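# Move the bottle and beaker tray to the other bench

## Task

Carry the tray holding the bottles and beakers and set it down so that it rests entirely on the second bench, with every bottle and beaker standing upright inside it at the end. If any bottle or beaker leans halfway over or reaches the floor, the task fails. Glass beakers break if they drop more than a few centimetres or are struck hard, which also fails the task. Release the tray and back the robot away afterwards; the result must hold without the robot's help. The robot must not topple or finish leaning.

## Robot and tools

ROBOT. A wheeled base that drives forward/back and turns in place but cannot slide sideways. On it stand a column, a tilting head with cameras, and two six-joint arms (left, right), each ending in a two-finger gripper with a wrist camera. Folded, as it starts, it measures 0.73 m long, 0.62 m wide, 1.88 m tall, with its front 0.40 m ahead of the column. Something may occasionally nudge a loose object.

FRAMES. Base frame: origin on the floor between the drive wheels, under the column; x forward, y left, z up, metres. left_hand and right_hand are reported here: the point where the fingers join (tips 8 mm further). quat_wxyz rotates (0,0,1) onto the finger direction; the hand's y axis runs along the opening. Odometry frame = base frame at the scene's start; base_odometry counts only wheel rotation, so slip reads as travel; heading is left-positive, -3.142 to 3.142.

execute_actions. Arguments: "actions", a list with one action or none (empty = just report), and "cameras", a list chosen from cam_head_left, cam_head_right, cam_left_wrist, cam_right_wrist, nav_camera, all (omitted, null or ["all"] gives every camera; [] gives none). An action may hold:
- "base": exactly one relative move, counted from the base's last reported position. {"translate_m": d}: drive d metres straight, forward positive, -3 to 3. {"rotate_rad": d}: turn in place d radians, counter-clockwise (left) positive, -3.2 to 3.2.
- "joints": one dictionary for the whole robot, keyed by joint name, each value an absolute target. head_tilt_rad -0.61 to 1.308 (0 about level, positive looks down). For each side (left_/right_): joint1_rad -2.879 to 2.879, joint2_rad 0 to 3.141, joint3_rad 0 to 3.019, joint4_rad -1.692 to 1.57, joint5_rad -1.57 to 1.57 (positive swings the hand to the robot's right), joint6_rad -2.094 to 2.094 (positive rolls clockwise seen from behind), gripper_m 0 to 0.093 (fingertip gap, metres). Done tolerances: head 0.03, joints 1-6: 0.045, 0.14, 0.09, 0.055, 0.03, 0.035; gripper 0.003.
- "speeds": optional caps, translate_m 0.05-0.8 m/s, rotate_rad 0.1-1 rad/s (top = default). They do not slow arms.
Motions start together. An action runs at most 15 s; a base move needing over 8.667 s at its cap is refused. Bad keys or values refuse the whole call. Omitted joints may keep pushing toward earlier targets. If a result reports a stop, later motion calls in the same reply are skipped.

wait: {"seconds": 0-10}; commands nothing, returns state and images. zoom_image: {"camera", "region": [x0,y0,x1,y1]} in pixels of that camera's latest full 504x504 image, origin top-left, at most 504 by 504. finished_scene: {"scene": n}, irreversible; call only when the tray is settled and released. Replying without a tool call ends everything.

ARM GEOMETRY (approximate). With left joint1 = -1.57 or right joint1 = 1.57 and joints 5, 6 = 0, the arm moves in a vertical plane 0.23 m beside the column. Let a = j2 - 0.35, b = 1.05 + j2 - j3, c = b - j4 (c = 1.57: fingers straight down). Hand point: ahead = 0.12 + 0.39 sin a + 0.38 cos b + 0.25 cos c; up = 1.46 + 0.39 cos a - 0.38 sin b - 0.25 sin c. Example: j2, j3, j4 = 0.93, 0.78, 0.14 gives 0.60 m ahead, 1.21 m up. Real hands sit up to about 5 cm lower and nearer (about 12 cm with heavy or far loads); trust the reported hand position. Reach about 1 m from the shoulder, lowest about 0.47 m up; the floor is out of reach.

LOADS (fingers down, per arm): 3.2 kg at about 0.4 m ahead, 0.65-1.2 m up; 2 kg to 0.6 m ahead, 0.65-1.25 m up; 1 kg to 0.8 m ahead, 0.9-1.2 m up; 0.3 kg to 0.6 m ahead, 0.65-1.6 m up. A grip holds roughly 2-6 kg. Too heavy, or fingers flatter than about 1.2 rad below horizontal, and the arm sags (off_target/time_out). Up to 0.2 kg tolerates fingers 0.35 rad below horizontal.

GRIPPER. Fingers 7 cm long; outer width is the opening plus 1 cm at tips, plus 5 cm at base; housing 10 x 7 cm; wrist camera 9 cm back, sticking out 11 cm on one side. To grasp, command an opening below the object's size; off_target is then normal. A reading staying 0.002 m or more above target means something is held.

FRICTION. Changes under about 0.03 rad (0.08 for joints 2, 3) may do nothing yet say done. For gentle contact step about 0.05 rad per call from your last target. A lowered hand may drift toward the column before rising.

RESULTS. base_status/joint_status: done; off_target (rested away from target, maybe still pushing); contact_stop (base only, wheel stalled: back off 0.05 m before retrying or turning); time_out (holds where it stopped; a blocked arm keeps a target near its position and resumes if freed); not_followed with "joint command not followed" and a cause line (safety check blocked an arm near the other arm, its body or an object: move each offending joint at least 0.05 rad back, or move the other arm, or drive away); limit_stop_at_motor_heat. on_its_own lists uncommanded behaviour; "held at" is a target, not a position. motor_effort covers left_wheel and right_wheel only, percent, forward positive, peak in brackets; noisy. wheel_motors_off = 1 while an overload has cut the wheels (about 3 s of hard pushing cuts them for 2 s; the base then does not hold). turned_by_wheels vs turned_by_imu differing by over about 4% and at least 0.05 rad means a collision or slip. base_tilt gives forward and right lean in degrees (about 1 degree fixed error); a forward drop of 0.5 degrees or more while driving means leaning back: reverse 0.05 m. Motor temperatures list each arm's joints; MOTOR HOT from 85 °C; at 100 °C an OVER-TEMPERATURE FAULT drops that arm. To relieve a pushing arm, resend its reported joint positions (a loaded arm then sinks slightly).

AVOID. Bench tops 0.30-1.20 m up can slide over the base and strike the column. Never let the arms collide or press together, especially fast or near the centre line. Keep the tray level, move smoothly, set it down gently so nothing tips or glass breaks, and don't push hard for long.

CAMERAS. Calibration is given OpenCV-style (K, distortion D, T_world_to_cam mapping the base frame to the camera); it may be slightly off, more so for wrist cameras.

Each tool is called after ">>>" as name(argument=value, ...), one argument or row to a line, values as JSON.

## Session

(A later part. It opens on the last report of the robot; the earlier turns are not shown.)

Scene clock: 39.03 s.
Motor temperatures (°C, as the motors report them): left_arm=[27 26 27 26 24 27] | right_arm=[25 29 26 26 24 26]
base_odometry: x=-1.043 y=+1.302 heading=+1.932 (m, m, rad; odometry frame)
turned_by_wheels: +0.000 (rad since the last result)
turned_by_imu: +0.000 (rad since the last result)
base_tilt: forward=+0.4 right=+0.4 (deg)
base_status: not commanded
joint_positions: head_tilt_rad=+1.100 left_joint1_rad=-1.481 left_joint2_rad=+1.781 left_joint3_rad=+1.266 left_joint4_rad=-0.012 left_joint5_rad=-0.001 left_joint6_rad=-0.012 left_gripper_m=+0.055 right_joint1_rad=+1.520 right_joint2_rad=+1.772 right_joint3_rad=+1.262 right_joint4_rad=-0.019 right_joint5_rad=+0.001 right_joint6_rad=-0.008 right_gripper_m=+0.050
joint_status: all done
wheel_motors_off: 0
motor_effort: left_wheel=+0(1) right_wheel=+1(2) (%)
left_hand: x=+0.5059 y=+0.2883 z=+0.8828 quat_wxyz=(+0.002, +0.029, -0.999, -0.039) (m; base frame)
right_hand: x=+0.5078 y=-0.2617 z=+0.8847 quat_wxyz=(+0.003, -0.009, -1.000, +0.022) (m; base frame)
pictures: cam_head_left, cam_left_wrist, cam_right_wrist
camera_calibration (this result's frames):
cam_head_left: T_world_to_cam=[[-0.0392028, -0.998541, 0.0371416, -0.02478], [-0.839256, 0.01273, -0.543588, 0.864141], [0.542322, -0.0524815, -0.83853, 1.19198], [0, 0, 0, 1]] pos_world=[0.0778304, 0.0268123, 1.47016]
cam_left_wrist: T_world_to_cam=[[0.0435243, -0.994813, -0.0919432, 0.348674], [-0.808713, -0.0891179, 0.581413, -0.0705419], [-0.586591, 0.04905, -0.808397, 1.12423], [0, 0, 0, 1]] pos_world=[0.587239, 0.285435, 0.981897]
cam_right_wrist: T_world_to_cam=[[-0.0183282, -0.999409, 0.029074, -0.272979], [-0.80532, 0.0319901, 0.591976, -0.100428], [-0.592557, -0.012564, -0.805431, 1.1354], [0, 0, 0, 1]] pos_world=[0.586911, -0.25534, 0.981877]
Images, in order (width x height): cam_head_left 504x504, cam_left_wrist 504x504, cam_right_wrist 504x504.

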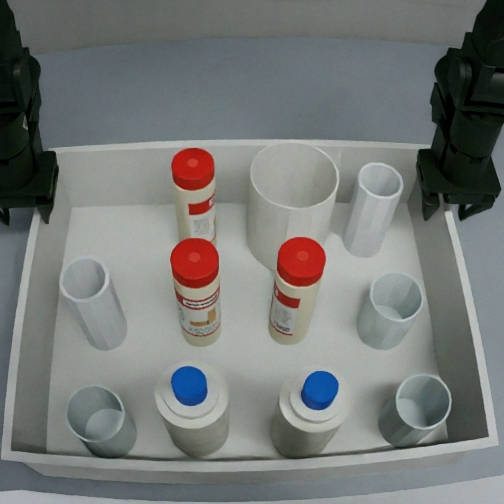

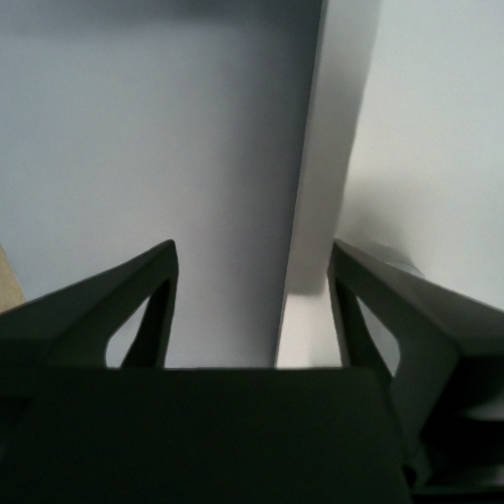

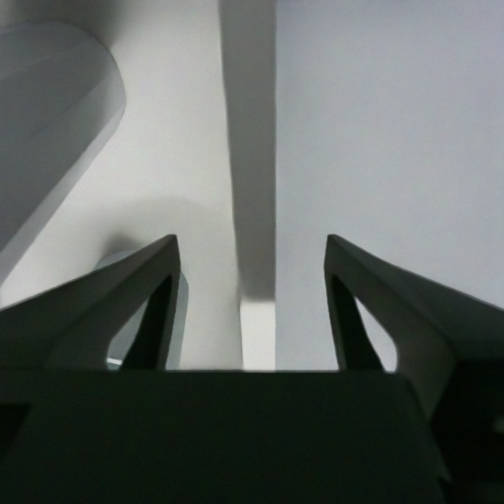

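>>> execute_actions(
  actions=[
    {"joints":{"left_joint1_rad":-1.51}},
  ],
  cameras=["cam_left_wrist"],
)

>>> execute_actions(
  actions=[
    {"joints":{"left_joint2_rad":1.9,"left_joint3_rad":1.38,"left_joint4_rad":0,"right_joint2_rad":1.9,"right_joint3_rad":1.38,"right_joint4_rad":0}},
  ],
  cameras=["cam_head_left","cam_left_wrist","cam_right_wrist"],
)

Scene clock: 40.33 s.
Motor temperatures (°C, as the motors report them): left_arm=[27 27 27 26 24 27] | right_arm=[25 29 26 26 24 26]
base_odometry: x=-1.043 y=+1.302 heading=+1.932 (m, m, rad; odometry frame)
turned_by_wheels: +0.000 (rad since the last result)
turned_by_imu: +0.000 (rad since the last result)
base_tilt: forward=+0.4 right=+0.4 (deg)
base_status: not commanded
joint_positions: head_tilt_rad=+1.100 left_joint1_rad=-1.506 left_joint2_rad=+1.781 left_joint3_rad=+1.266 left_joint4_rad=-0.012 left_joint5_rad=-0.001 left_joint6_rad=-0.012 left_gripper_m=+0.055 right_joint1_rad=+1.520 right_joint2_rad=+1.772 right_joint3_rad=+1.262 right_joint4_rad=-0.019 right_joint5_rad=+0.001 right_joint6_rad=-0.008 right_gripper_m=+0.050
joint_status: all done
wheel_motors_off: 0
motor_effort: left_wheel=+0(0) right_wheel=+0(0) (%)
left_hand: x=+0.5066 y=+0.2707 z=+0.8816 quat_wxyz=(+0.002, +0.022, -0.999, -0.028) (m; base frame)
right_hand: x=+0.5078 y=-0.2617 z=+0.8847 quat_wxyz=(+0.003, -0.009, -1.000, +0.022) (m; base frame)
pictures: cam_left_wrist
camera_calibration (this result's frames):
cam_left_wrist: T_world_to_cam=[[0.0311763, -0.997021, -0.0705559, 0.319014], [-0.809678, -0.0665812, 0.583085, -0.0779699], [-0.586045, 0.0389491, -0.809342, 1.12784], [0, 0, 0, 1]] pos_world=[0.587886, 0.268944, 0.980776]
Images, in order (width x height): cam_left_wrist 504x504.

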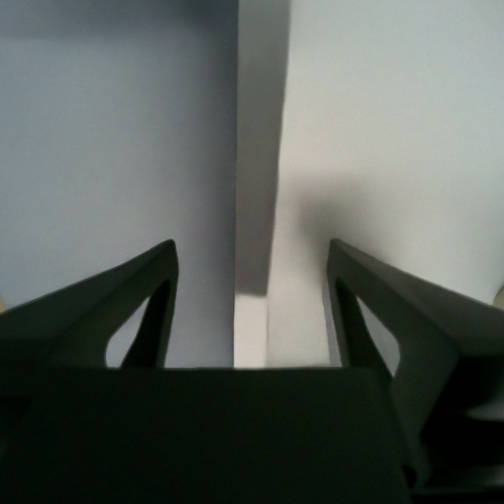

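Scene clock: 41.27 s.
Motor temperatures (°C, as the motors report them): left_arm=[27 27 27 26 24 27] | right_arm=[25 29 26 26 24 26]
base_odometry: x=-1.043 y=+1.302 heading=+1.932 (m, m, rad; odometry frame)
turned_by_wheels: +0.000 (rad since the last result)
turned_by_imu: +0.000 (rad since the last result)
base_tilt: forward=+0.4 right=+0.4 (deg)
base_status: not commanded
joint_positions: head_tilt_rad=+1.100 left_joint1_rad=-1.506 left_joint2_rad=+1.900 left_joint3_rad=+1.382 left_joint4_rad=-0.004 left_joint5_rad=-0.001 left_joint6_rad=-0.012 left_gripper_m=+0.055 right_joint1_rad=+1.520 right_joint2_rad=+1.894 right_joint3_rad=+1.377 right_joint4_rad=-0.013 right_joint5_rad=+0.001 right_joint6_rad=-0.008 right_gripper_m=+0.050
joint_status: all done
wheel_motors_off: 0
motor_effort: left_wheel=+1(2) right_wheel=+0(2) (%)
left_hand: x=+0.5100 y=+0.2734 z=+0.8361 quat_wxyz=(-0.001, +0.022, -0.999, -0.028) (m; base frame)
right_hand: x=+0.5094 y=-0.2638 z=+0.8382 quat_wxyz=(+0.003, -0.009, -1.000, +0.022) (m; base frame)
pictures: cam_head_left, cam_left_wrist, cam_right_wrist
camera_calibration (this result's frames):
cam_head_left: T_world_to_cam=[[-0.0392028, -0.998541, 0.0371416, -0.02478], [-0.839256, 0.01273, -0.543587, 0.864141], [0.542321, -0.0524815, -0.83853, 1.19198], [0, 0, 0, 1]] pos_world=[0.0778304, 0.0268123, 1.47016]
cam_left_wrist: T_world_to_cam=[[0.0312545, -0.997018, -0.0705615, 0.318314], [-0.812794, -0.0664391, 0.57875, -0.0432725], [-0.581712, 0.0392634, -0.812447, 1.09316], [0, 0, 0, 1]] pos_world=[0.590781, 0.271569, 0.935636]
cam_right_wrist: T_world_to_cam=[[-0.0183282, -0.999409, 0.029074, -0.273688], [-0.80532, 0.0319901, 0.591976, -0.0716124], [-0.592557, -0.012564, -0.805431, 1.09887], [0, 0, 0, 1]] pos_world=[0.588458, -0.257429, 0.935418]
Images, in order (width x height): cam_head_left 504x504, cam_left_wrist 504x504, cam_right_wrist 504x504.

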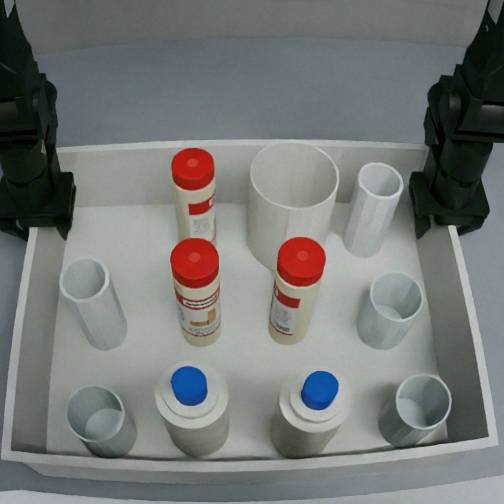

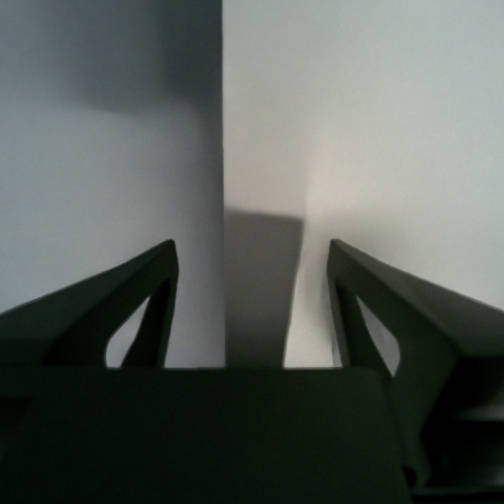

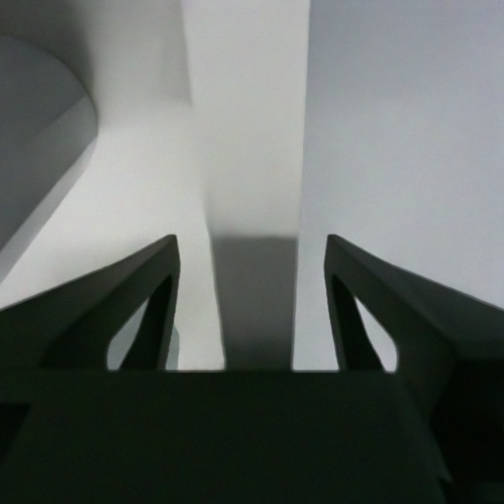

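>>> execute_actions(
  actions=[
    {"base":{"translate_m":-0.035},"speeds":{"translate_m":0.05}},
  ],
  cameras=["cam_head_left","cam_left_wrist","cam_right_wrist"],
)

Scene clock: 43.60 s.
Motor temperatures (°C, as the motors report them): left_arm=[27 27 27 26 24 27] | right_arm=[25 29 26 26 24 26]
base_odometry: x=-1.030 y=+1.270 heading=+1.932 (m, m, rad; odometry frame)
turned_by_wheels: +0.000 (rad since the last result)
turned_by_imu: -0.001 (rad since the last result)
base_tilt: forward=+0.5 right=+0.5 (deg)
base_status: done
joint_positions: head_tilt_rad=+1.100 left_joint1_rad=-1.506 left_joint2_rad=+1.899 left_joint3_rad=+1.381 left_joint4_rad=-0.004 left_joint5_rad=-0.001 left_joint6_rad=-0.012 left_gripper_m=+0.055 right_joint1_rad=+1.520 right_joint2_rad=+1.894 right_joint3_rad=+1.378 right_joint4_rad=-0.013 right_joint5_rad=+0.001 right_joint6_rad=-0.008 right_gripper_m=+0.050
joint_status: not commanded
wheel_motors_off: 0
motor_effort: left_wheel=+0(40) right_wheel=+1(35) (%)
left_hand: x=+0.5102 y=+0.2734 z=+0.8366 quat_wxyz=(-0.001, +0.022, -0.999, -0.028) (m; base frame)
right_hand: x=+0.5099 y=-0.2638 z=+0.8381 quat_wxyz=(+0.002, -0.009, -1.000, +0.022) (m; base frame)
pictures: cam_head_left, cam_left_wrist, cam_right_wrist
camera_calibration (this result's frames):
cam_head_left: T_world_to_cam=[[-0.0391967, -0.998541, 0.0371481, -0.0247902], [-0.839345, 0.01273, -0.543449, 0.863933], [0.542184, -0.0524815, -0.83862, 1.19212], [0, 0, 0, 1]] pos_world=[0.0778189, 0.0268123, 1.47016]
cam_left_wrist: T_world_to_cam=[[0.0312601, -0.997017, -0.0705619, 0.31832], [-0.813016, -0.0664289, 0.57844, -0.0430572], [-0.581402, 0.0392858, -0.812668, 1.09379], [0, 0, 0, 1]] pos_world=[0.590973, 0.27154, 0.936253]
cam_right_wrist: T_world_to_cam=[[-0.0183168, -0.999409, 0.0290794, -0.273704], [-0.805772, 0.0319745, 0.591362, -0.0703963], [-0.591942, -0.0125995, -0.805882, 1.0991], [0, 0, 0, 1]] pos_world=[0.588866, -0.257443, 0.935332]
Images, in order (width x height): cam_head_left 504x504, cam_left_wrist 504x504, cam_right_wrist 504x504.

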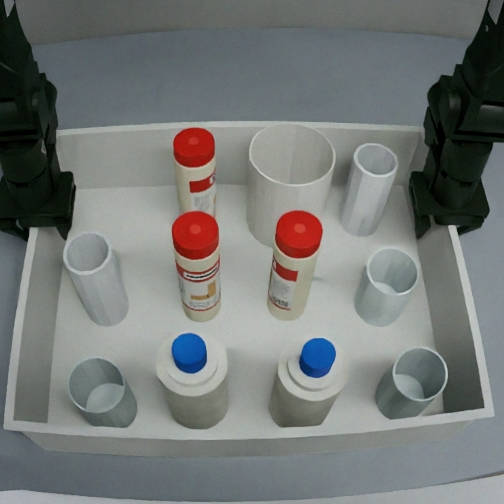

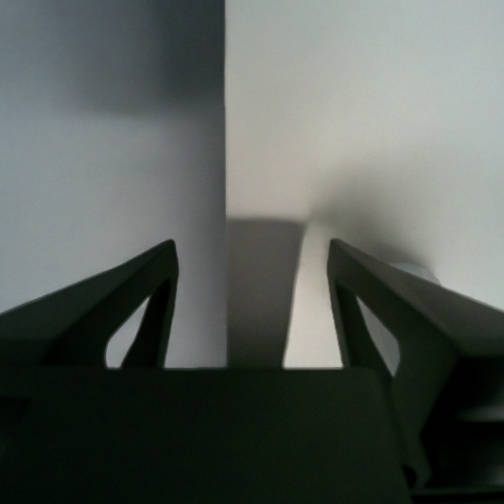

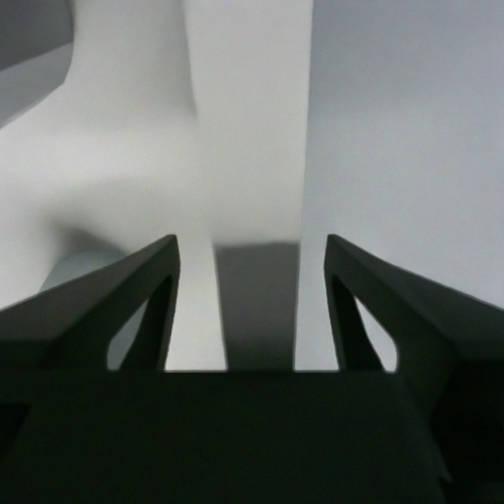

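>>> execute_actions(
  actions=[
    {"joints":{"left_joint2_rad":1.95,"left_joint3_rad":1.43,"right_joint2_rad":1.95,"right_joint3_rad":1.43}},
  ],
  cameras=[],
)

>>> execute_actions(
  actions=[
    {"joints":{"left_gripper_m":0,"right_gripper_m":0}},
  ],
  cameras=["cam_head_left","cam_left_wrist","cam_right_wrist"],
)

Scene clock: 44.60 s.
Motor temperatures (°C, as the motors report them): left_arm=[27 27 27 26 24 27] | right_arm=[25 29 26 26 24 26]
base_odometry: x=-1.030 y=+1.270 heading=+1.932 (m, m, rad; odometry frame)
turned_by_wheels: +0.000 (rad since the last result)
turned_by_imu: +0.000 (rad since the last result)
base_tilt: forward=+0.4 right=+0.5 (deg)
base_status: not commanded
joint_positions: head_tilt_rad=+1.100 left_joint1_rad=-1.506 left_joint2_rad=+1.927 left_joint3_rad=+1.422 left_joint4_rad=-0.005 left_joint5_rad=-0.001 left_joint6_rad=-0.012 left_gripper_m=+0.055 right_joint1_rad=+1.520 right_joint2_rad=+1.913 right_joint3_rad=+1.412 right_joint4_rad=-0.015 right_joint5_rad=+0.001 right_joint6_rad=-0.008 right_gripper_m=+0.050
joint_status: all done
wheel_motors_off: 0
motor_effort: left_wheel=+0(2) right_wheel=+2(1) (%)
left_hand: x=+0.5180 y=+0.2742 z=+0.8259 quat_wxyz=(-0.007, +0.022, -0.999, -0.028) (m; base frame)
right_hand: x=+0.5185 y=-0.2643 z=+0.8307 quat_wxyz=(-0.004, -0.009, -1.000, +0.022) (m; base frame)
pictures: none
No camera images: the call's "cameras" was empty. Leave "cameras" out to get every camera's image.

Scene clock: 45.20 s.
Motor temperatures (°C, as the motors report them): left_arm=[27 27 27 26 25 27] | right_arm=[25 29 26 26 25 26]
base_odometry: x=-1.030 y=+1.270 heading=+1.932 (m, m, rad; odometry frame)
turned_by_wheels: +0.000 (rad since the last result)
turned_by_imu: +0.000 (rad since the last result)
base_tilt: forward=+0.4 right=+0.5 (deg)
base_status: not commanded
joint_positions: head_tilt_rad=+1.100 left_joint1_rad=-1.502 left_joint2_rad=+1.927 left_joint3_rad=+1.422 left_joint4_rad=-0.005 left_joint5_rad=+0.045 left_joint6_rad=+0.003 left_gripper_m=+0.009 right_joint1_rad=+1.511 right_joint2_rad=+1.913 right_joint3_rad=+1.413 right_joint4_rad=-0.015 right_joint5_rad=-0.051 right_joint6_rad=-0.051 right_gripper_m=+0.008
joint_status: left_gripper_m off_target (ended at +0.009, target +0.000); right_gripper_m off_target (ended at +0.008, target +0.000)
wheel_motors_off: 0
motor_effort: left_wheel=+0(1) right_wheel=+1(2) (%)
left_hand: x=+0.5182 y=+0.2693 z=+0.8258 quat_wxyz=(-0.007, +0.015, -1.000, -0.007) (m; base frame)
right_hand: x=+0.5193 y=-0.2621 z=+0.8309 quat_wxyz=(-0.005, +0.011, -1.000, +0.000) (m; base frame)
pictures: cam_head_left, cam_left_wrist, cam_right_wrist
camera_calibration (this result's frames):
cam_head_left: T_world_to_cam=[[-0.0391967, -0.998541, 0.0371481, -0.0247902], [-0.839345, 0.01273, -0.54345, 0.863933], [0.542184, -0.0524815, -0.838619, 1.19212], [0, 0, 0, 1]] pos_world=[0.0778189, 0.0268123, 1.47016]
cam_left_wrist: T_world_to_cam=[[0.0171235, -0.999451, -0.0283778, 0.286377], [-0.820829, -0.030258, 0.570372, -0.0295857], [-0.570917, 0.0135265, -0.820896, 1.09803], [0, 0, 0, 1]] pos_world=[0.597696, 0.270472, 0.926371]
cam_right_wrist: T_world_to_cam=[[0.0210675, -0.99967, -0.0146941, -0.255796], [-0.813973, -0.0256843, 0.580335, -0.0603268], [-0.580521, -0.00026558, -0.814245, 1.1032], [0, 0, 0, 1]] pos_world=[0.596713, -0.256968, 0.929524]
Images, in order (width x height): cam_head_left 504x504, cam_left_wrist 504x504, cam_right_wrist 504x504.

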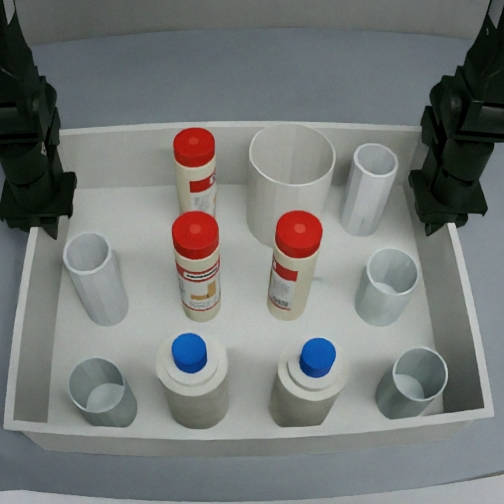

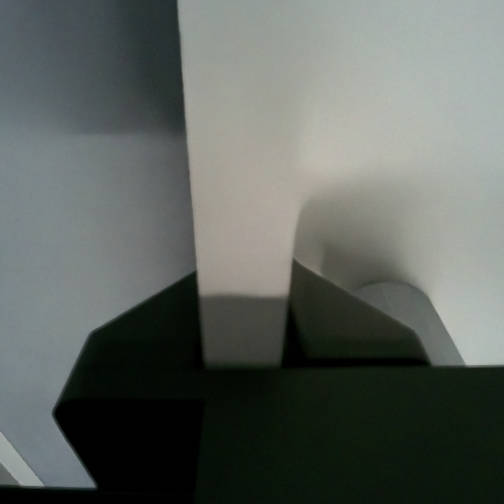

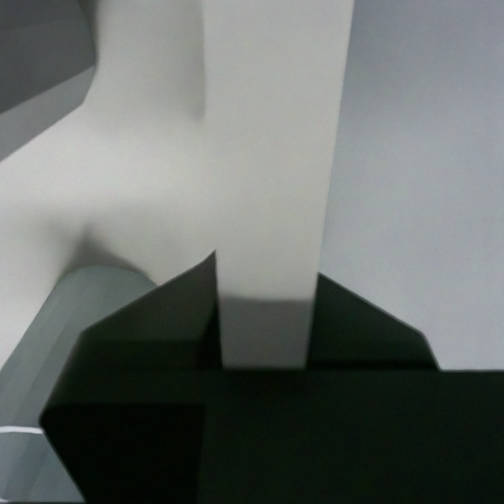

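>>> execute_actions(
  actions=[
    {"joints":{"left_joint2_rad":1.82,"left_joint3_rad":1.32,"right_joint2_rad":1.82,"right_joint3_rad":1.32,"left_joint5_rad":0.04,"right_joint5_rad":-0.04,"left_joint6_rad":0,"right_joint6_rad":-0.04}},
  ],
  cameras=["cam_head_left","nav_camera","cam_right_wrist"],
)

Scene clock: 47.57 s.
Motor temperatures (°C, as the motors report them): left_arm=[27 28 27 26 25 27] | right_arm=[25 29 26 26 25 26]
base_odometry: x=-1.030 y=+1.270 heading=+1.932 (m, m, rad; odometry frame)
turned_by_wheels: +0.000 (rad since the last result)
turned_by_imu: -0.001 (rad since the last result)
base_tilt: forward=+0.4 right=+0.4 (deg)
base_status: not commanded
joint_positions: head_tilt_rad=+1.100 left_joint1_rad=-1.496 left_joint2_rad=+1.891 left_joint3_rad=+1.342 left_joint4_rad=+0.023 left_joint5_rad=+0.080 left_joint6_rad=+0.013 left_gripper_m=+0.007 right_joint1_rad=+1.501 right_joint2_rad=+1.882 right_joint3_rad=+1.340 right_joint4_rad=+0.020 right_joint5_rad=-0.085 right_joint6_rad=-0.069 right_gripper_m=+0.006
joint_status: left_joint5_rad time_out (moved +0.034 of -0.005); right_joint5_rad time_out (moved -0.033 of +0.011); the others done
wheel_motors_off: 0
on_its_own: left_joint5_rad reads +0.080 and still pushes toward +0.040 since a time_out; right_joint5_rad reads -0.085 and still pushes toward -0.040 since a time_out
motor_effort: left_wheel=+0(3) right_wheel=+0(2) (%)
left_hand: x=+0.4981 y=+0.2663 z=+0.8401 quat_wxyz=(+0.000, +0.012, -1.000, +0.007) (m; base frame)
right_hand: x=+0.5012 y=-0.2626 z=+0.8431 quat_wxyz=(-0.002, +0.017, -1.000, -0.012) (m; base frame)
pictures: cam_head_left, cam_right_wrist, nav_camera
camera_calibration (this result's frames):
cam_head_left: T_world_to_cam=[[-0.0391967, -0.998541, 0.0371481, -0.0247902], [-0.839345, 0.01273, -0.54345, 0.863933], [0.542184, -0.0524815, -0.838619, 1.19212], [0, 0, 0, 1]] pos_world=[0.0778189, 0.0268123, 1.47016]
cam_right_wrist: T_world_to_cam=[[0.0344574, -0.998625, -0.0395099, -0.241255], [-0.810211, -0.0510582, 0.583911, -0.093688], [-0.585125, 0.0118912, -0.810856, 1.10528], [0, 0, 0, 1]] pos_world=[0.579132, -0.25885, 0.941394]
Images, in order (width x height): cam_head_left 504x504, cam_right_wrist 504x504, nav_camera 504x504.

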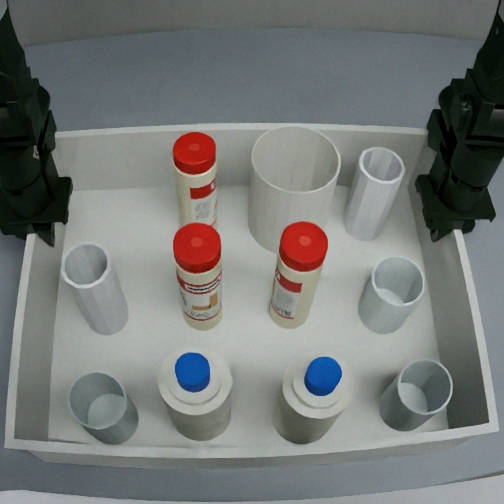

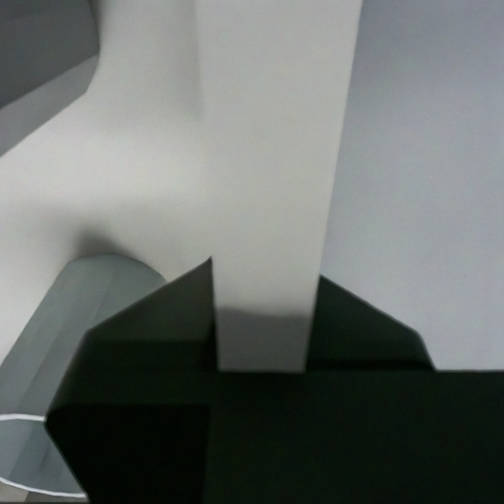

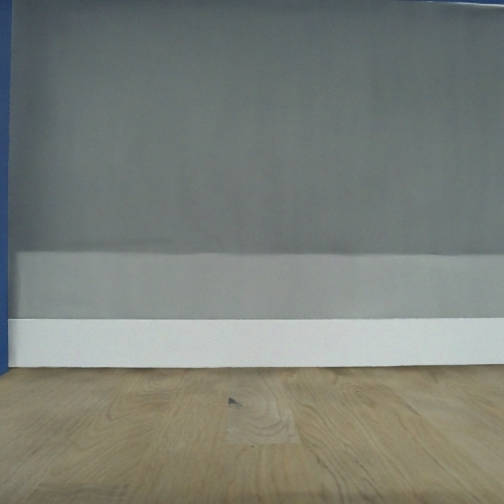

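>>> execute_actions(
  actions=[
    {"joints":{"left_joint2_rad":1.7,"left_joint3_rad":1.21,"left_joint4_rad":-0.03,"right_joint2_rad":1.7,"right_joint3_rad":1.21,"right_joint4_rad":-0.03,"left_joint5_rad":0.07,"right_joint5_rad":-0.075}},
  ],
  cameras=["cam_head_left","cam_left_wrist","cam_right_wrist"],
)

Scene clock: 50.03 s.
Motor temperatures (°C, as the motors report them): left_arm=[27 28 27 26 26 27] | right_arm=[25 30 26 26 26 26]
base_odometry: x=-1.030 y=+1.270 heading=+1.932 (m, m, rad; odometry frame)
turned_by_wheels: +0.000 (rad since the last result)
turned_by_imu: -0.001 (rad since the last result)
base_tilt: forward=+0.4 right=+0.4 (deg)
base_status: not commanded
joint_positions: head_tilt_rad=+1.100 left_joint1_rad=-1.490 left_joint2_rad=+1.752 left_joint3_rad=+1.233 left_joint4_rad=+0.016 left_joint5_rad=+0.099 left_joint6_rad=+0.030 left_gripper_m=+0.006 right_joint1_rad=+1.490 right_joint2_rad=+1.762 right_joint3_rad=+1.240 right_joint4_rad=+0.020 right_joint5_rad=-0.114 right_joint6_rad=-0.072 right_gripper_m=+0.006
joint_status: right_joint5_rad time_out (moved -0.029 of +0.010); the others done
wheel_motors_off: 0
on_its_own: right_joint5_rad reads -0.114 and still pushes toward -0.075 since a time_out
motor_effort: left_wheel=-1(1) right_wheel=+1(1) (%)
left_hand: x=+0.5096 y=+0.2642 z=+0.8932 quat_wxyz=(-0.011, +0.004, -1.000, +0.014) (m; base frame)
right_hand: x=+0.5098 y=-0.2630 z=+0.8897 quat_wxyz=(-0.013, +0.017, -1.000, -0.021) (m; base frame)
pictures: cam_head_left, cam_left_wrist, cam_right_wrist
camera_calibration (this result's frames):
cam_head_left: T_world_to_cam=[[-0.0391967, -0.998541, 0.0371481, -0.0247902], [-0.839345, 0.01273, -0.54345, 0.863933], [0.542184, -0.0524815, -0.838619, 1.19212], [0, 0, 0, 1]] pos_world=[0.0778189, 0.0268123, 1.47016]
cam_left_wrist: T_world_to_cam=[[-0.00524152, -0.999876, 0.014838, 0.256285], [-0.826345, 0.012687, 0.563021, -0.0772436], [-0.56314, -0.00931023, -0.826309, 1.15542], [0, 0, 0, 1]] pos_world=[0.588175, 0.26799, 0.99442]
cam_right_wrist: T_world_to_cam=[[0.0339905, -0.997777, -0.0573196, -0.22375], [-0.822753, -0.0604956, 0.565171, -0.0933941], [-0.567382, 0.0279494, -0.82298, 1.15402], [0, 0, 0, 1]] pos_world=[0.585533, -0.261157, 0.989691]
Images, in order (width x height): cam_head_left 504x504, cam_left_wrist 504x504, cam_right_wrist 504x504.

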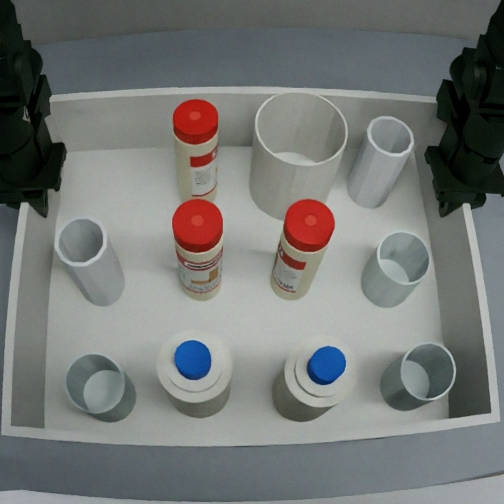

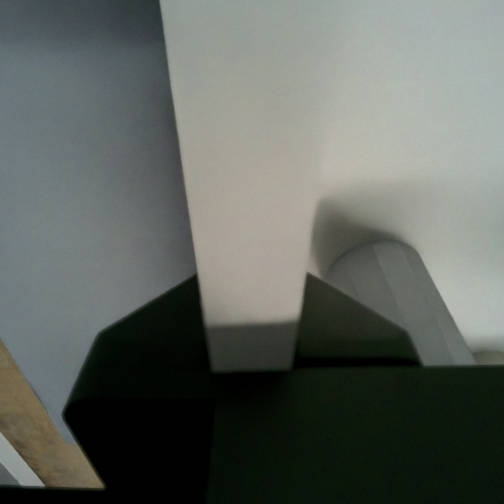

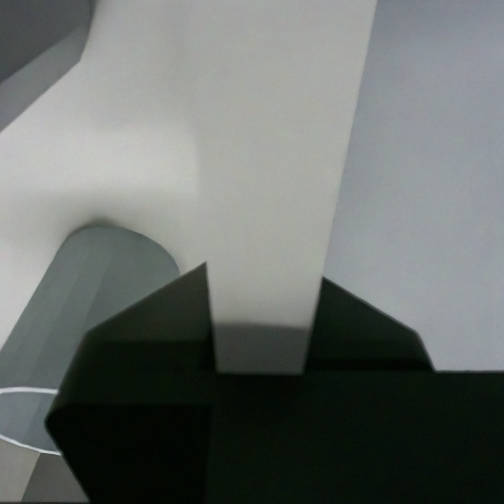

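>>> execute_actions(
  actions=[
    {"joints":{"left_joint2_rad":1.8,"left_joint3_rad":1.3,"right_joint2_rad":1.8,"right_joint3_rad":1.3}},
  ],
  cameras=[],
)

>>> execute_actions(
  actions=[
    {"joints":{"left_joint2_rad":1.88,"left_joint3_rad":1.38,"left_joint4_rad":0,"right_joint2_rad":1.88,"right_joint3_rad":1.38,"right_joint4_rad":0}},
  ],
  cameras=["cam_head_left"],
)

Scene clock: 52.07 s.
Motor temperatures (°C, as the motors report them): left_arm=[27 28 27 26 26 27] | right_arm=[25 30 26 26 26 26]
base_odometry: x=-1.030 y=+1.270 heading=+1.932 (m, m, rad; odometry frame)
turned_by_wheels: +0.000 (rad since the last result)
turned_by_imu: -0.001 (rad since the last result)
base_tilt: forward=+0.5 right=+0.4 (deg)
base_status: not commanded
joint_positions: head_tilt_rad=+1.100 left_joint1_rad=-1.489 left_joint2_rad=+1.820 left_joint3_rad=+1.312 left_joint4_rad=-0.022 left_joint5_rad=+0.110 left_joint6_rad=+0.027 left_gripper_m=+0.006 right_joint1_rad=+1.494 right_joint2_rad=+1.808 right_joint3_rad=+1.305 right_joint4_rad=-0.018 right_joint5_rad=-0.107 right_joint6_rad=-0.073 right_gripper_m=+0.005
joint_status: all done
wheel_motors_off: 0
on_its_own: right_joint5_rad reads -0.107 and still pushes toward -0.075 since a time_out
motor_effort: left_wheel=-1(4) right_wheel=-1(4) (%)
left_hand: x=+0.5103 y=+0.2651 z=+0.8673 quat_wxyz=(+0.002, +0.007, -1.000, +0.020) (m; base frame)
right_hand: x=+0.5145 y=-0.2624 z=+0.8719 quat_wxyz=(-0.003, +0.017, -1.000, -0.020) (m; base frame)
pictures: none
No camera images: the call's "cameras" was empty. Leave "cameras" out to get every camera's image.

Scene clock: 52.80 s.
Motor temperatures (°C, as the motors report them): left_arm=[27 28 27 26 26 27] | right_arm=[25 30 26 26 26 26]
base_odometry: x=-1.030 y=+1.270 heading=+1.932 (m, m, rad; odometry frame)
turned_by_wheels: +0.000 (rad since the last result)
turned_by_imu: +0.000 (rad since the last result)
base_tilt: forward=+0.4 right=+0.4 (deg)
base_status: not commanded
joint_positions: head_tilt_rad=+1.100 left_joint1_rad=-1.490 left_joint2_rad=+1.894 left_joint3_rad=+1.386 left_joint4_rad=-0.020 left_joint5_rad=+0.110 left_joint6_rad=+0.021 left_gripper_m=+0.006 right_joint1_rad=+1.498 right_joint2_rad=+1.879 right_joint3_rad=+1.382 right_joint4_rad=-0.018 right_joint5_rad=-0.109 right_joint6_rad=-0.069 right_gripper_m=+0.005
joint_status: all done
wheel_motors_off: 0
on_its_own: right_joint5_rad reads -0.109 and still pushes toward -0.075 since a time_out
motor_effort: left_wheel=-2(3) right_wheel=-1(2) (%)
left_hand: x=+0.5129 y=+0.2665 z=+0.8392 quat_wxyz=(+0.001, +0.010, -1.000, +0.020) (m; base frame)
right_hand: x=+0.5204 y=-0.2615 z=+0.8448 quat_wxyz=(-0.006, +0.017, -1.000, -0.023) (m; base frame)
pictures: cam_head_left
camera_calibration (this result's frames):
cam_head_left: T_world_to_cam=[[-0.0391967, -0.998541, 0.0371481, -0.0247902], [-0.839345, 0.01273, -0.543449, 0.863933], [0.542184, -0.0524815, -0.83862, 1.19212], [0, 0, 0, 1]] pos_world=[0.0778189, 0.0268123, 1.47016]
Images, in order (width x height): cam_head_left 504x504.

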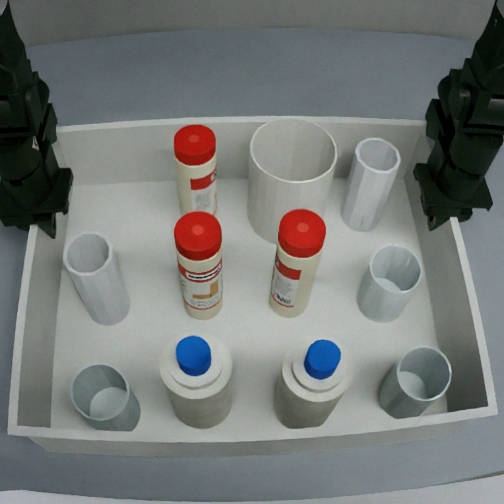

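>>> execute_actions(
  actions=[
    {"joints":{"left_gripper_m":0.03,"right_gripper_m":0.03,"left_joint5_rad":0.02,"right_joint5_rad":-0.02,"left_joint6_rad":0,"right_joint6_rad":0,"left_joint1_rad":-1.51,"right_joint1_rad":1.52,"left_joint4_rad":0,"right_joint4_rad":0}},
  ],
  cameras=["cam_head_left","cam_left_wrist","cam_right_wrist"],
)

Scene clock: 53.93 s.
Motor temperatures (°C, as the motors report them): left_arm=[27 29 27 26 26 27] | right_arm=[25 30 26 26 26 26]
base_odometry: x=-1.030 y=+1.270 heading=+1.932 (m, m, rad; odometry frame)
turned_by_wheels: +0.000 (rad since the last result)
turned_by_imu: +0.000 (rad since the last result)
base_tilt: forward=+0.4 right=+0.4 (deg)
base_status: not commanded
joint_positions: head_tilt_rad=+1.100 left_joint1_rad=-1.506 left_joint2_rad=+1.892 left_joint3_rad=+1.385 left_joint4_rad=-0.010 left_joint5_rad=+0.022 left_joint6_rad=+0.015 left_gripper_m=+0.030 right_joint1_rad=+1.518 right_joint2_rad=+1.879 right_joint3_rad=+1.381 right_joint4_rad=-0.018 right_joint5_rad=-0.023 right_joint6_rad=-0.010 right_gripper_m=+0.030
joint_status: all done
wheel_motors_off: 0
motor_effort: left_wheel=+0(2) right_wheel=+0(0) (%)
left_hand: x=+0.5155 y=+0.2695 z=+0.8390 quat_wxyz=(-0.003, +0.008, -1.000, -0.017) (m; base frame)
right_hand: x=+0.5201 y=-0.2609 z=+0.8440 quat_wxyz=(-0.004, -0.008, -1.000, +0.011) (m; base frame)
pictures: cam_head_left, cam_left_wrist, cam_right_wrist
camera_calibration (this result's frames):
cam_head_left: T_world_to_cam=[[-0.0391967, -0.998541, 0.0371481, -0.0247902], [-0.839345, 0.01273, -0.543449, 0.863933], [0.542184, -0.0524815, -0.83862, 1.19212], [0, 0, 0, 1]] pos_world=[0.0778189, 0.0268123, 1.47016]
cam_left_wrist: T_world_to_cam=[[0.00374585, -0.998845, -0.0479052, 0.310097], [-0.816705, -0.0306996, 0.576239, -0.0462711], [-0.577044, 0.0369659, -0.815876, 1.1], [0, 0, 0, 1]] pos_world=[0.595798, 0.267656, 0.938984]
cam_right_wrist: T_world_to_cam=[[-0.0167691, -0.999833, 0.00725012, -0.253324], [-0.813944, 0.017862, 0.580668, -0.0561914], [-0.580701, 0.0038361, -0.814108, 1.1153], [0, 0, 0, 1]] pos_world=[0.597672, -0.256557, 0.942441]
Images, in order (width x height): cam_head_left 504x504, cam_left_wrist 504x504, cam_right_wrist 504x504.

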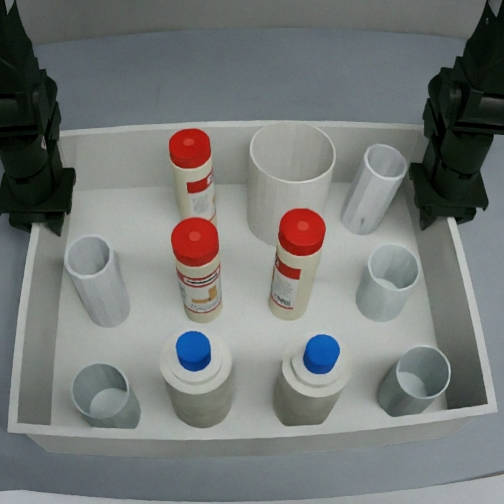

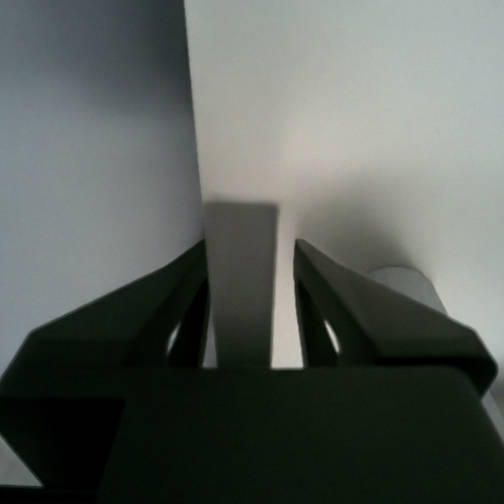

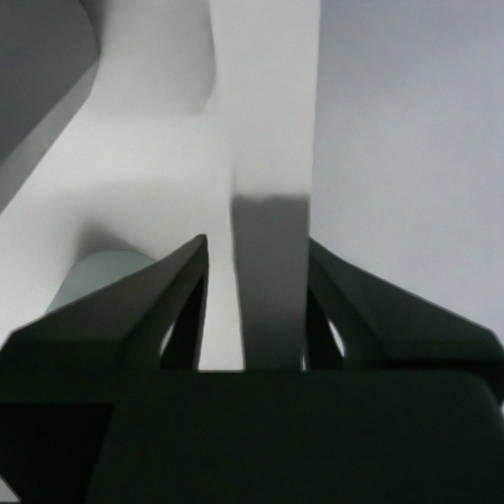

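>>> zoom_image(
  camera="cam_head_left",
  region=[300,100,504,340],
)

>>> execute_actions(
  actions=[],
  cameras=["cam_head_left","cam_head_right"],
)

Region (300, 100, 504, 340) of cam_head_left's 504x504 image, scaled by 2.100, with more detail than that image has; it fills the left 428 columns of this view, and the rest is white.

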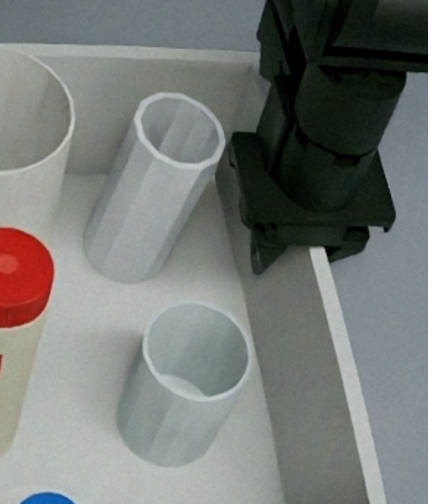

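Scene clock: 54.17 s.
Motor temperatures (°C, as the motors report them): left_arm=[27 29 27 26 26 27] | right_arm=[25 30 26 26 26 26]
base_odometry: x=-1.030 y=+1.270 heading=+1.932 (m, m, rad; odometry frame)
turned_by_wheels: +0.000 (rad since the last result)
turned_by_imu: +0.000 (rad since the last result)
base_tilt: forward=+0.4 right=+0.4 (deg)
base_status: not commanded
joint_positions: head_tilt_rad=+1.100 left_joint1_rad=-1.506 left_joint2_rad=+1.892 left_joint3_rad=+1.385 left_joint4_rad=-0.010 left_joint5_rad=+0.022 left_joint6_rad=+0.015 left_gripper_m=+0.030 right_joint1_rad=+1.518 right_joint2_rad=+1.879 right_joint3_rad=+1.381 right_joint4_rad=-0.018 right_joint5_rad=-0.023 right_joint6_rad=-0.009 right_gripper_m=+0.030
joint_status: all done
wheel_motors_off: 0
motor_effort: left_wheel=-1(2) right_wheel=+0(0) (%)
left_hand: x=+0.5155 y=+0.2695 z=+0.8390 quat_wxyz=(-0.003, +0.008, -1.000, -0.017) (m; base frame)
right_hand: x=+0.5201 y=-0.2609 z=+0.8440 quat_wxyz=(-0.004, -0.008, -1.000, +0.011) (m; base frame)
pictures: cam_head_left, cam_head_right
camera_calibration (this result's frames):
cam_head_left: T_world_to_cam=[[-0.0391967, -0.998541, 0.0371481, -0.0247902], [-0.839345, 0.01273, -0.54345, 0.863933], [0.542184, -0.0524815, -0.838619, 1.19212], [0, 0, 0, 1]] pos_world=[0.0778189, 0.0268123, 1.47016]
cam_head_right: T_world_to_cam=[[-0.0341007, -0.998536, 0.0419829, -0.100483], [-0.847868, 0.00666474, -0.530166, 0.839738], [0.52911, -0.0536749, -0.846854, 1.20294], [0, 0, 0, 1]] pos_world=[0.0720746, -0.041365, 1.46813]
Images, in order (width x height): cam_head_left 504x504, cam_head_right 504x504.

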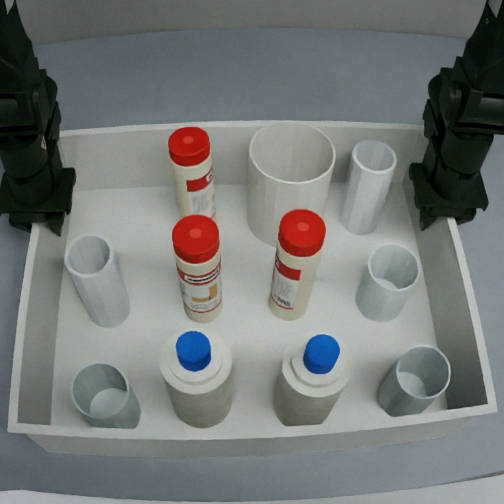

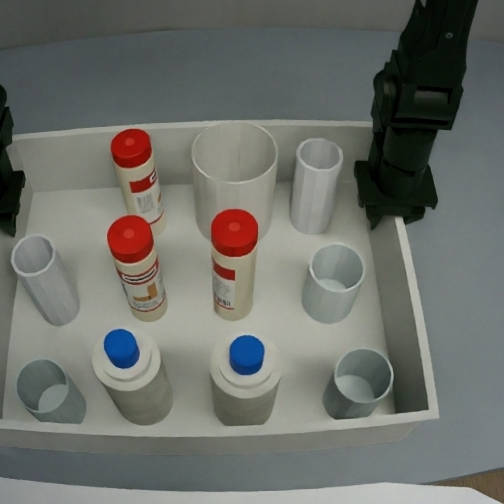

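>>> execute_actions(
  actions=[
    {"joints":{"left_gripper_m":0.04,"right_gripper_m":0.04}},
  ],
  cameras=[],
)

>>> execute_actions(
  actions=[
    {"base":{"translate_m":-0.04},"speeds":{"translate_m":0.05}},
  ],
  cameras=["cam_head_left","cam_left_wrist","cam_right_wrist"],
)

Scene clock: 55.00 s.
Motor temperatures (°C, as the motors report them): left_arm=[27 29 27 26 26 27] | right_arm=[25 30 26 26 26 26]
base_odometry: x=-1.030 y=+1.270 heading=+1.932 (m, m, rad; odometry frame)
turned_by_wheels: +0.000 (rad since the last result)
turned_by_imu: +0.000 (rad since the last result)
base_tilt: forward=+0.4 right=+0.5 (deg)
base_status: not commanded
joint_positions: head_tilt_rad=+1.100 left_joint1_rad=-1.506 left_joint2_rad=+1.892 left_joint3_rad=+1.385 left_joint4_rad=-0.010 left_joint5_rad=+0.022 left_joint6_rad=+0.015 left_gripper_m=+0.040 right_joint1_rad=+1.518 right_joint2_rad=+1.879 right_joint3_rad=+1.381 right_joint4_rad=-0.018 right_joint5_rad=-0.023 right_joint6_rad=-0.009 right_gripper_m=+0.040
joint_status: all done
wheel_motors_off: 0
motor_effort: left_wheel=+0(0) right_wheel=+0(0) (%)
left_hand: x=+0.5155 y=+0.2695 z=+0.8390 quat_wxyz=(-0.003, +0.008, -1.000, -0.017) (m; base frame)
right_hand: x=+0.5201 y=-0.2609 z=+0.8440 quat_wxyz=(-0.004, -0.008, -1.000, +0.011) (m; base frame)
pictures: none
No camera images: the call's "cameras" was empty. Leave "cameras" out to get every camera's image.

Scene clock: 56.60 s.
Motor temperatures (°C, as the motors report them): left_arm=[27 29 27 26 26 27] | right_arm=[25 30 26 26 26 26]
base_odometry: x=-1.016 y=+1.232 heading=+1.932 (m, m, rad; odometry frame)
turned_by_wheels: +0.000 (rad since the last result)
turned_by_imu: +0.000 (rad since the last result)
base_tilt: forward=+0.4 right=+0.4 (deg)
base_status: done
joint_positions: head_tilt_rad=+1.100 left_joint1_rad=-1.506 left_joint2_rad=+1.889 left_joint3_rad=+1.383 left_joint4_rad=-0.007 left_joint5_rad=+0.022 left_joint6_rad=+0.015 left_gripper_m=+0.040 right_joint1_rad=+1.518 right_joint2_rad=+1.879 right_joint3_rad=+1.378 right_joint4_rad=-0.017 right_joint5_rad=-0.022 right_joint6_rad=-0.009 right_gripper_m=+0.040
joint_status: not commanded
wheel_motors_off: 0
motor_effort: left_wheel=+0(42) right_wheel=+0(35) (%)
left_hand: x=+0.5174 y=+0.2694 z=+0.8405 quat_wxyz=(-0.006, +0.008, -1.000, -0.017) (m; base frame)
right_hand: x=+0.5182 y=-0.2609 z=+0.8439 quat_wxyz=(-0.003, -0.008, -1.000, +0.012) (m; base frame)
pictures: cam_head_left, cam_left_wrist, cam_right_wrist
camera_calibration (this result's frames):
cam_head_left: T_world_to_cam=[[-0.0391939, -0.998541, 0.037151, -0.0247949], [-0.839386, 0.01273, -0.543386, 0.863838], [0.54212, -0.0524815, -0.83866, 1.19219], [0, 0, 0, 1]] pos_world=[0.0778136, 0.0268123, 1.47016]
cam_left_wrist: T_world_to_cam=[[0.00370616, -0.998838, -0.0480468, 0.310277], [-0.819555, -0.0305646, 0.572185, -0.0407247], [-0.572989, 0.0372564, -0.818716, 1.10253], [0, 0, 0, 1]] pos_world=[0.597211, 0.267596, 0.940869]
cam_right_wrist: T_world_to_cam=[[-0.0172404, -0.999822, 0.00760745, -0.253428], [-0.812605, 0.0184444, 0.582522, -0.0598029], [-0.582559, 0.00386105, -0.812779, 1.11403], [0, 0, 0, 1]] pos_world=[0.596024, -0.256581, 0.942226]
Images, in order (width x height): cam_head_left 504x504, cam_left_wrist 504x504, cam_right_wrist 504x504.

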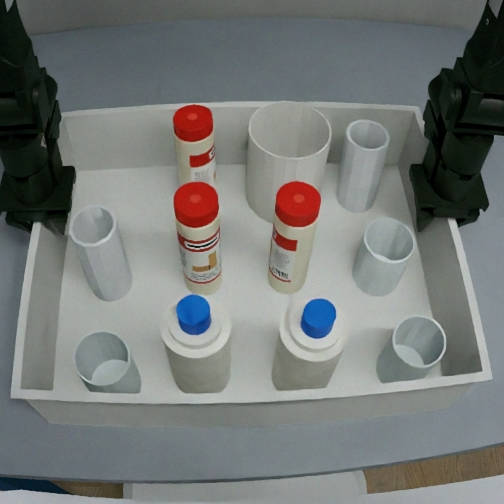

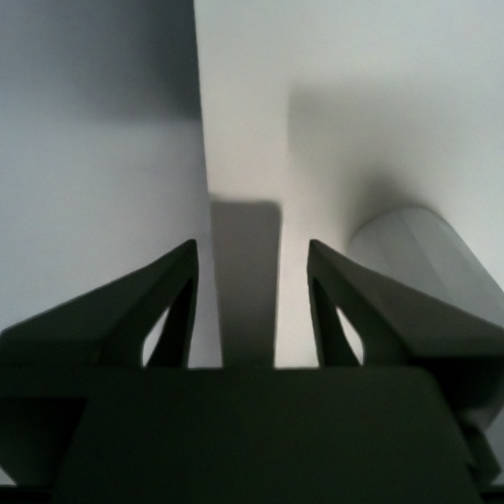

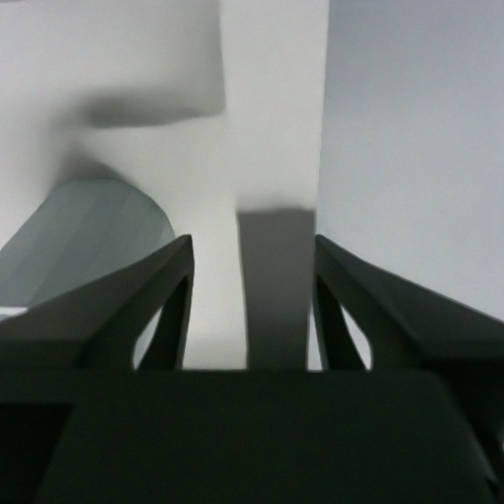

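>>> execute_actions(
  actions=[
    {"base":{"translate_m":-0.03},"speeds":{"translate_m":0.05}},
  ],
  cameras=["cam_head_left","cam_left_wrist"],
)

>>> zoom_image(
  camera="cam_head_left",
  region=[0,120,200,320],
)

Scene clock: 58.37 s.
Motor temperatures (°C, as the motors report them): left_arm=[27 29 27 26 26 27] | right_arm=[25 30 26 26 26 26]
base_odometry: x=-1.006 y=+1.204 heading=+1.932 (m, m, rad; odometry frame)
turned_by_wheels: +0.000 (rad since the last result)
turned_by_imu: +0.000 (rad since the last result)
base_tilt: forward=+0.4 right=+0.5 (deg)
base_status: done
joint_positions: head_tilt_rad=+1.100 left_joint1_rad=-1.506 left_joint2_rad=+1.885 left_joint3_rad=+1.381 left_joint4_rad=-0.005 left_joint5_rad=+0.022 left_joint6_rad=+0.015 left_gripper_m=+0.040 right_joint1_rad=+1.518 right_joint2_rad=+1.879 right_joint3_rad=+1.378 right_joint4_rad=-0.017 right_joint5_rad=-0.022 right_joint6_rad=-0.009 right_gripper_m=+0.040
joint_status: not commanded
wheel_motors_off: 0
motor_effort: left_wheel=+0(41) right_wheel=+0(34) (%)
left_hand: x=+0.5190 y=+0.2694 z=+0.8418 quat_wxyz=(-0.007, +0.008, -1.000, -0.017) (m; base frame)
right_hand: x=+0.5179 y=-0.2609 z=+0.8439 quat_wxyz=(-0.003, -0.008, -1.000, +0.012) (m; base frame)
pictures: cam_head_left, cam_left_wrist
camera_calibration (this result's frames):
cam_head_left: T_world_to_cam=[[-0.0391895, -0.998541, 0.0371556, -0.0248021], [-0.839449, 0.01273, -0.543289, 0.863691], [0.542023, -0.0524815, -0.838723, 1.19229], [0, 0, 0, 1]] pos_world=[0.0778055, 0.0268123, 1.47015]
cam_left_wrist: T_world_to_cam=[[0.00367909, -0.998834, -0.0481449, 0.310406], [-0.821516, -0.0304702, 0.56937, -0.0368757], [-0.570173, 0.037457, -0.82067, 1.10464], [0, 0, 0, 1]] pos_world=[0.5984, 0.267544, 0.942485]
Images, in order (width x height): cam_head_left 504x504, cam_left_wrist 504x504.

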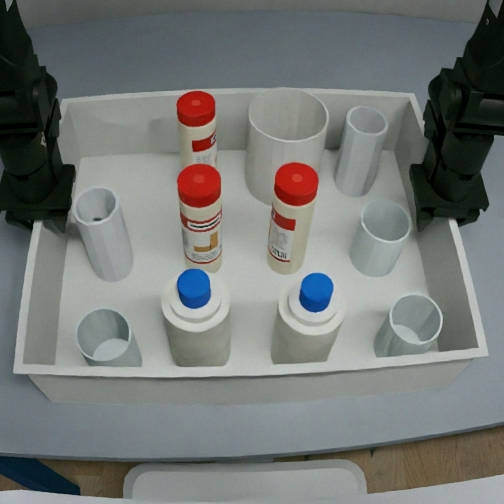

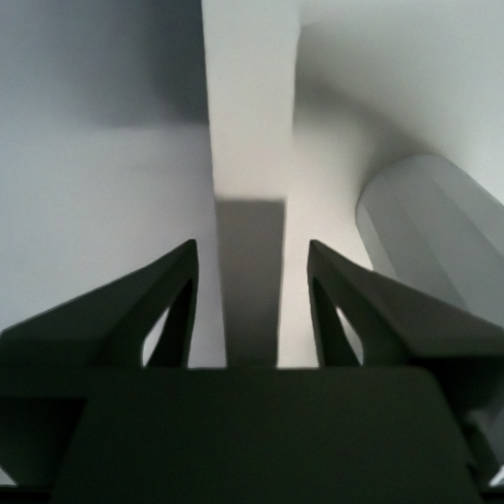

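Region (0, 120, 200, 320) of cam_head_left's 504x504 image, scaled by 2.520, with more detail than that image has.

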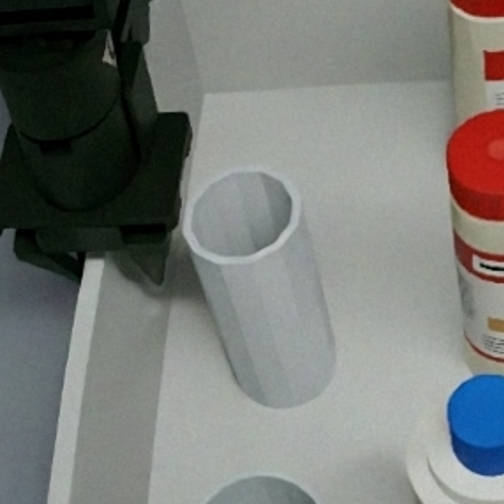

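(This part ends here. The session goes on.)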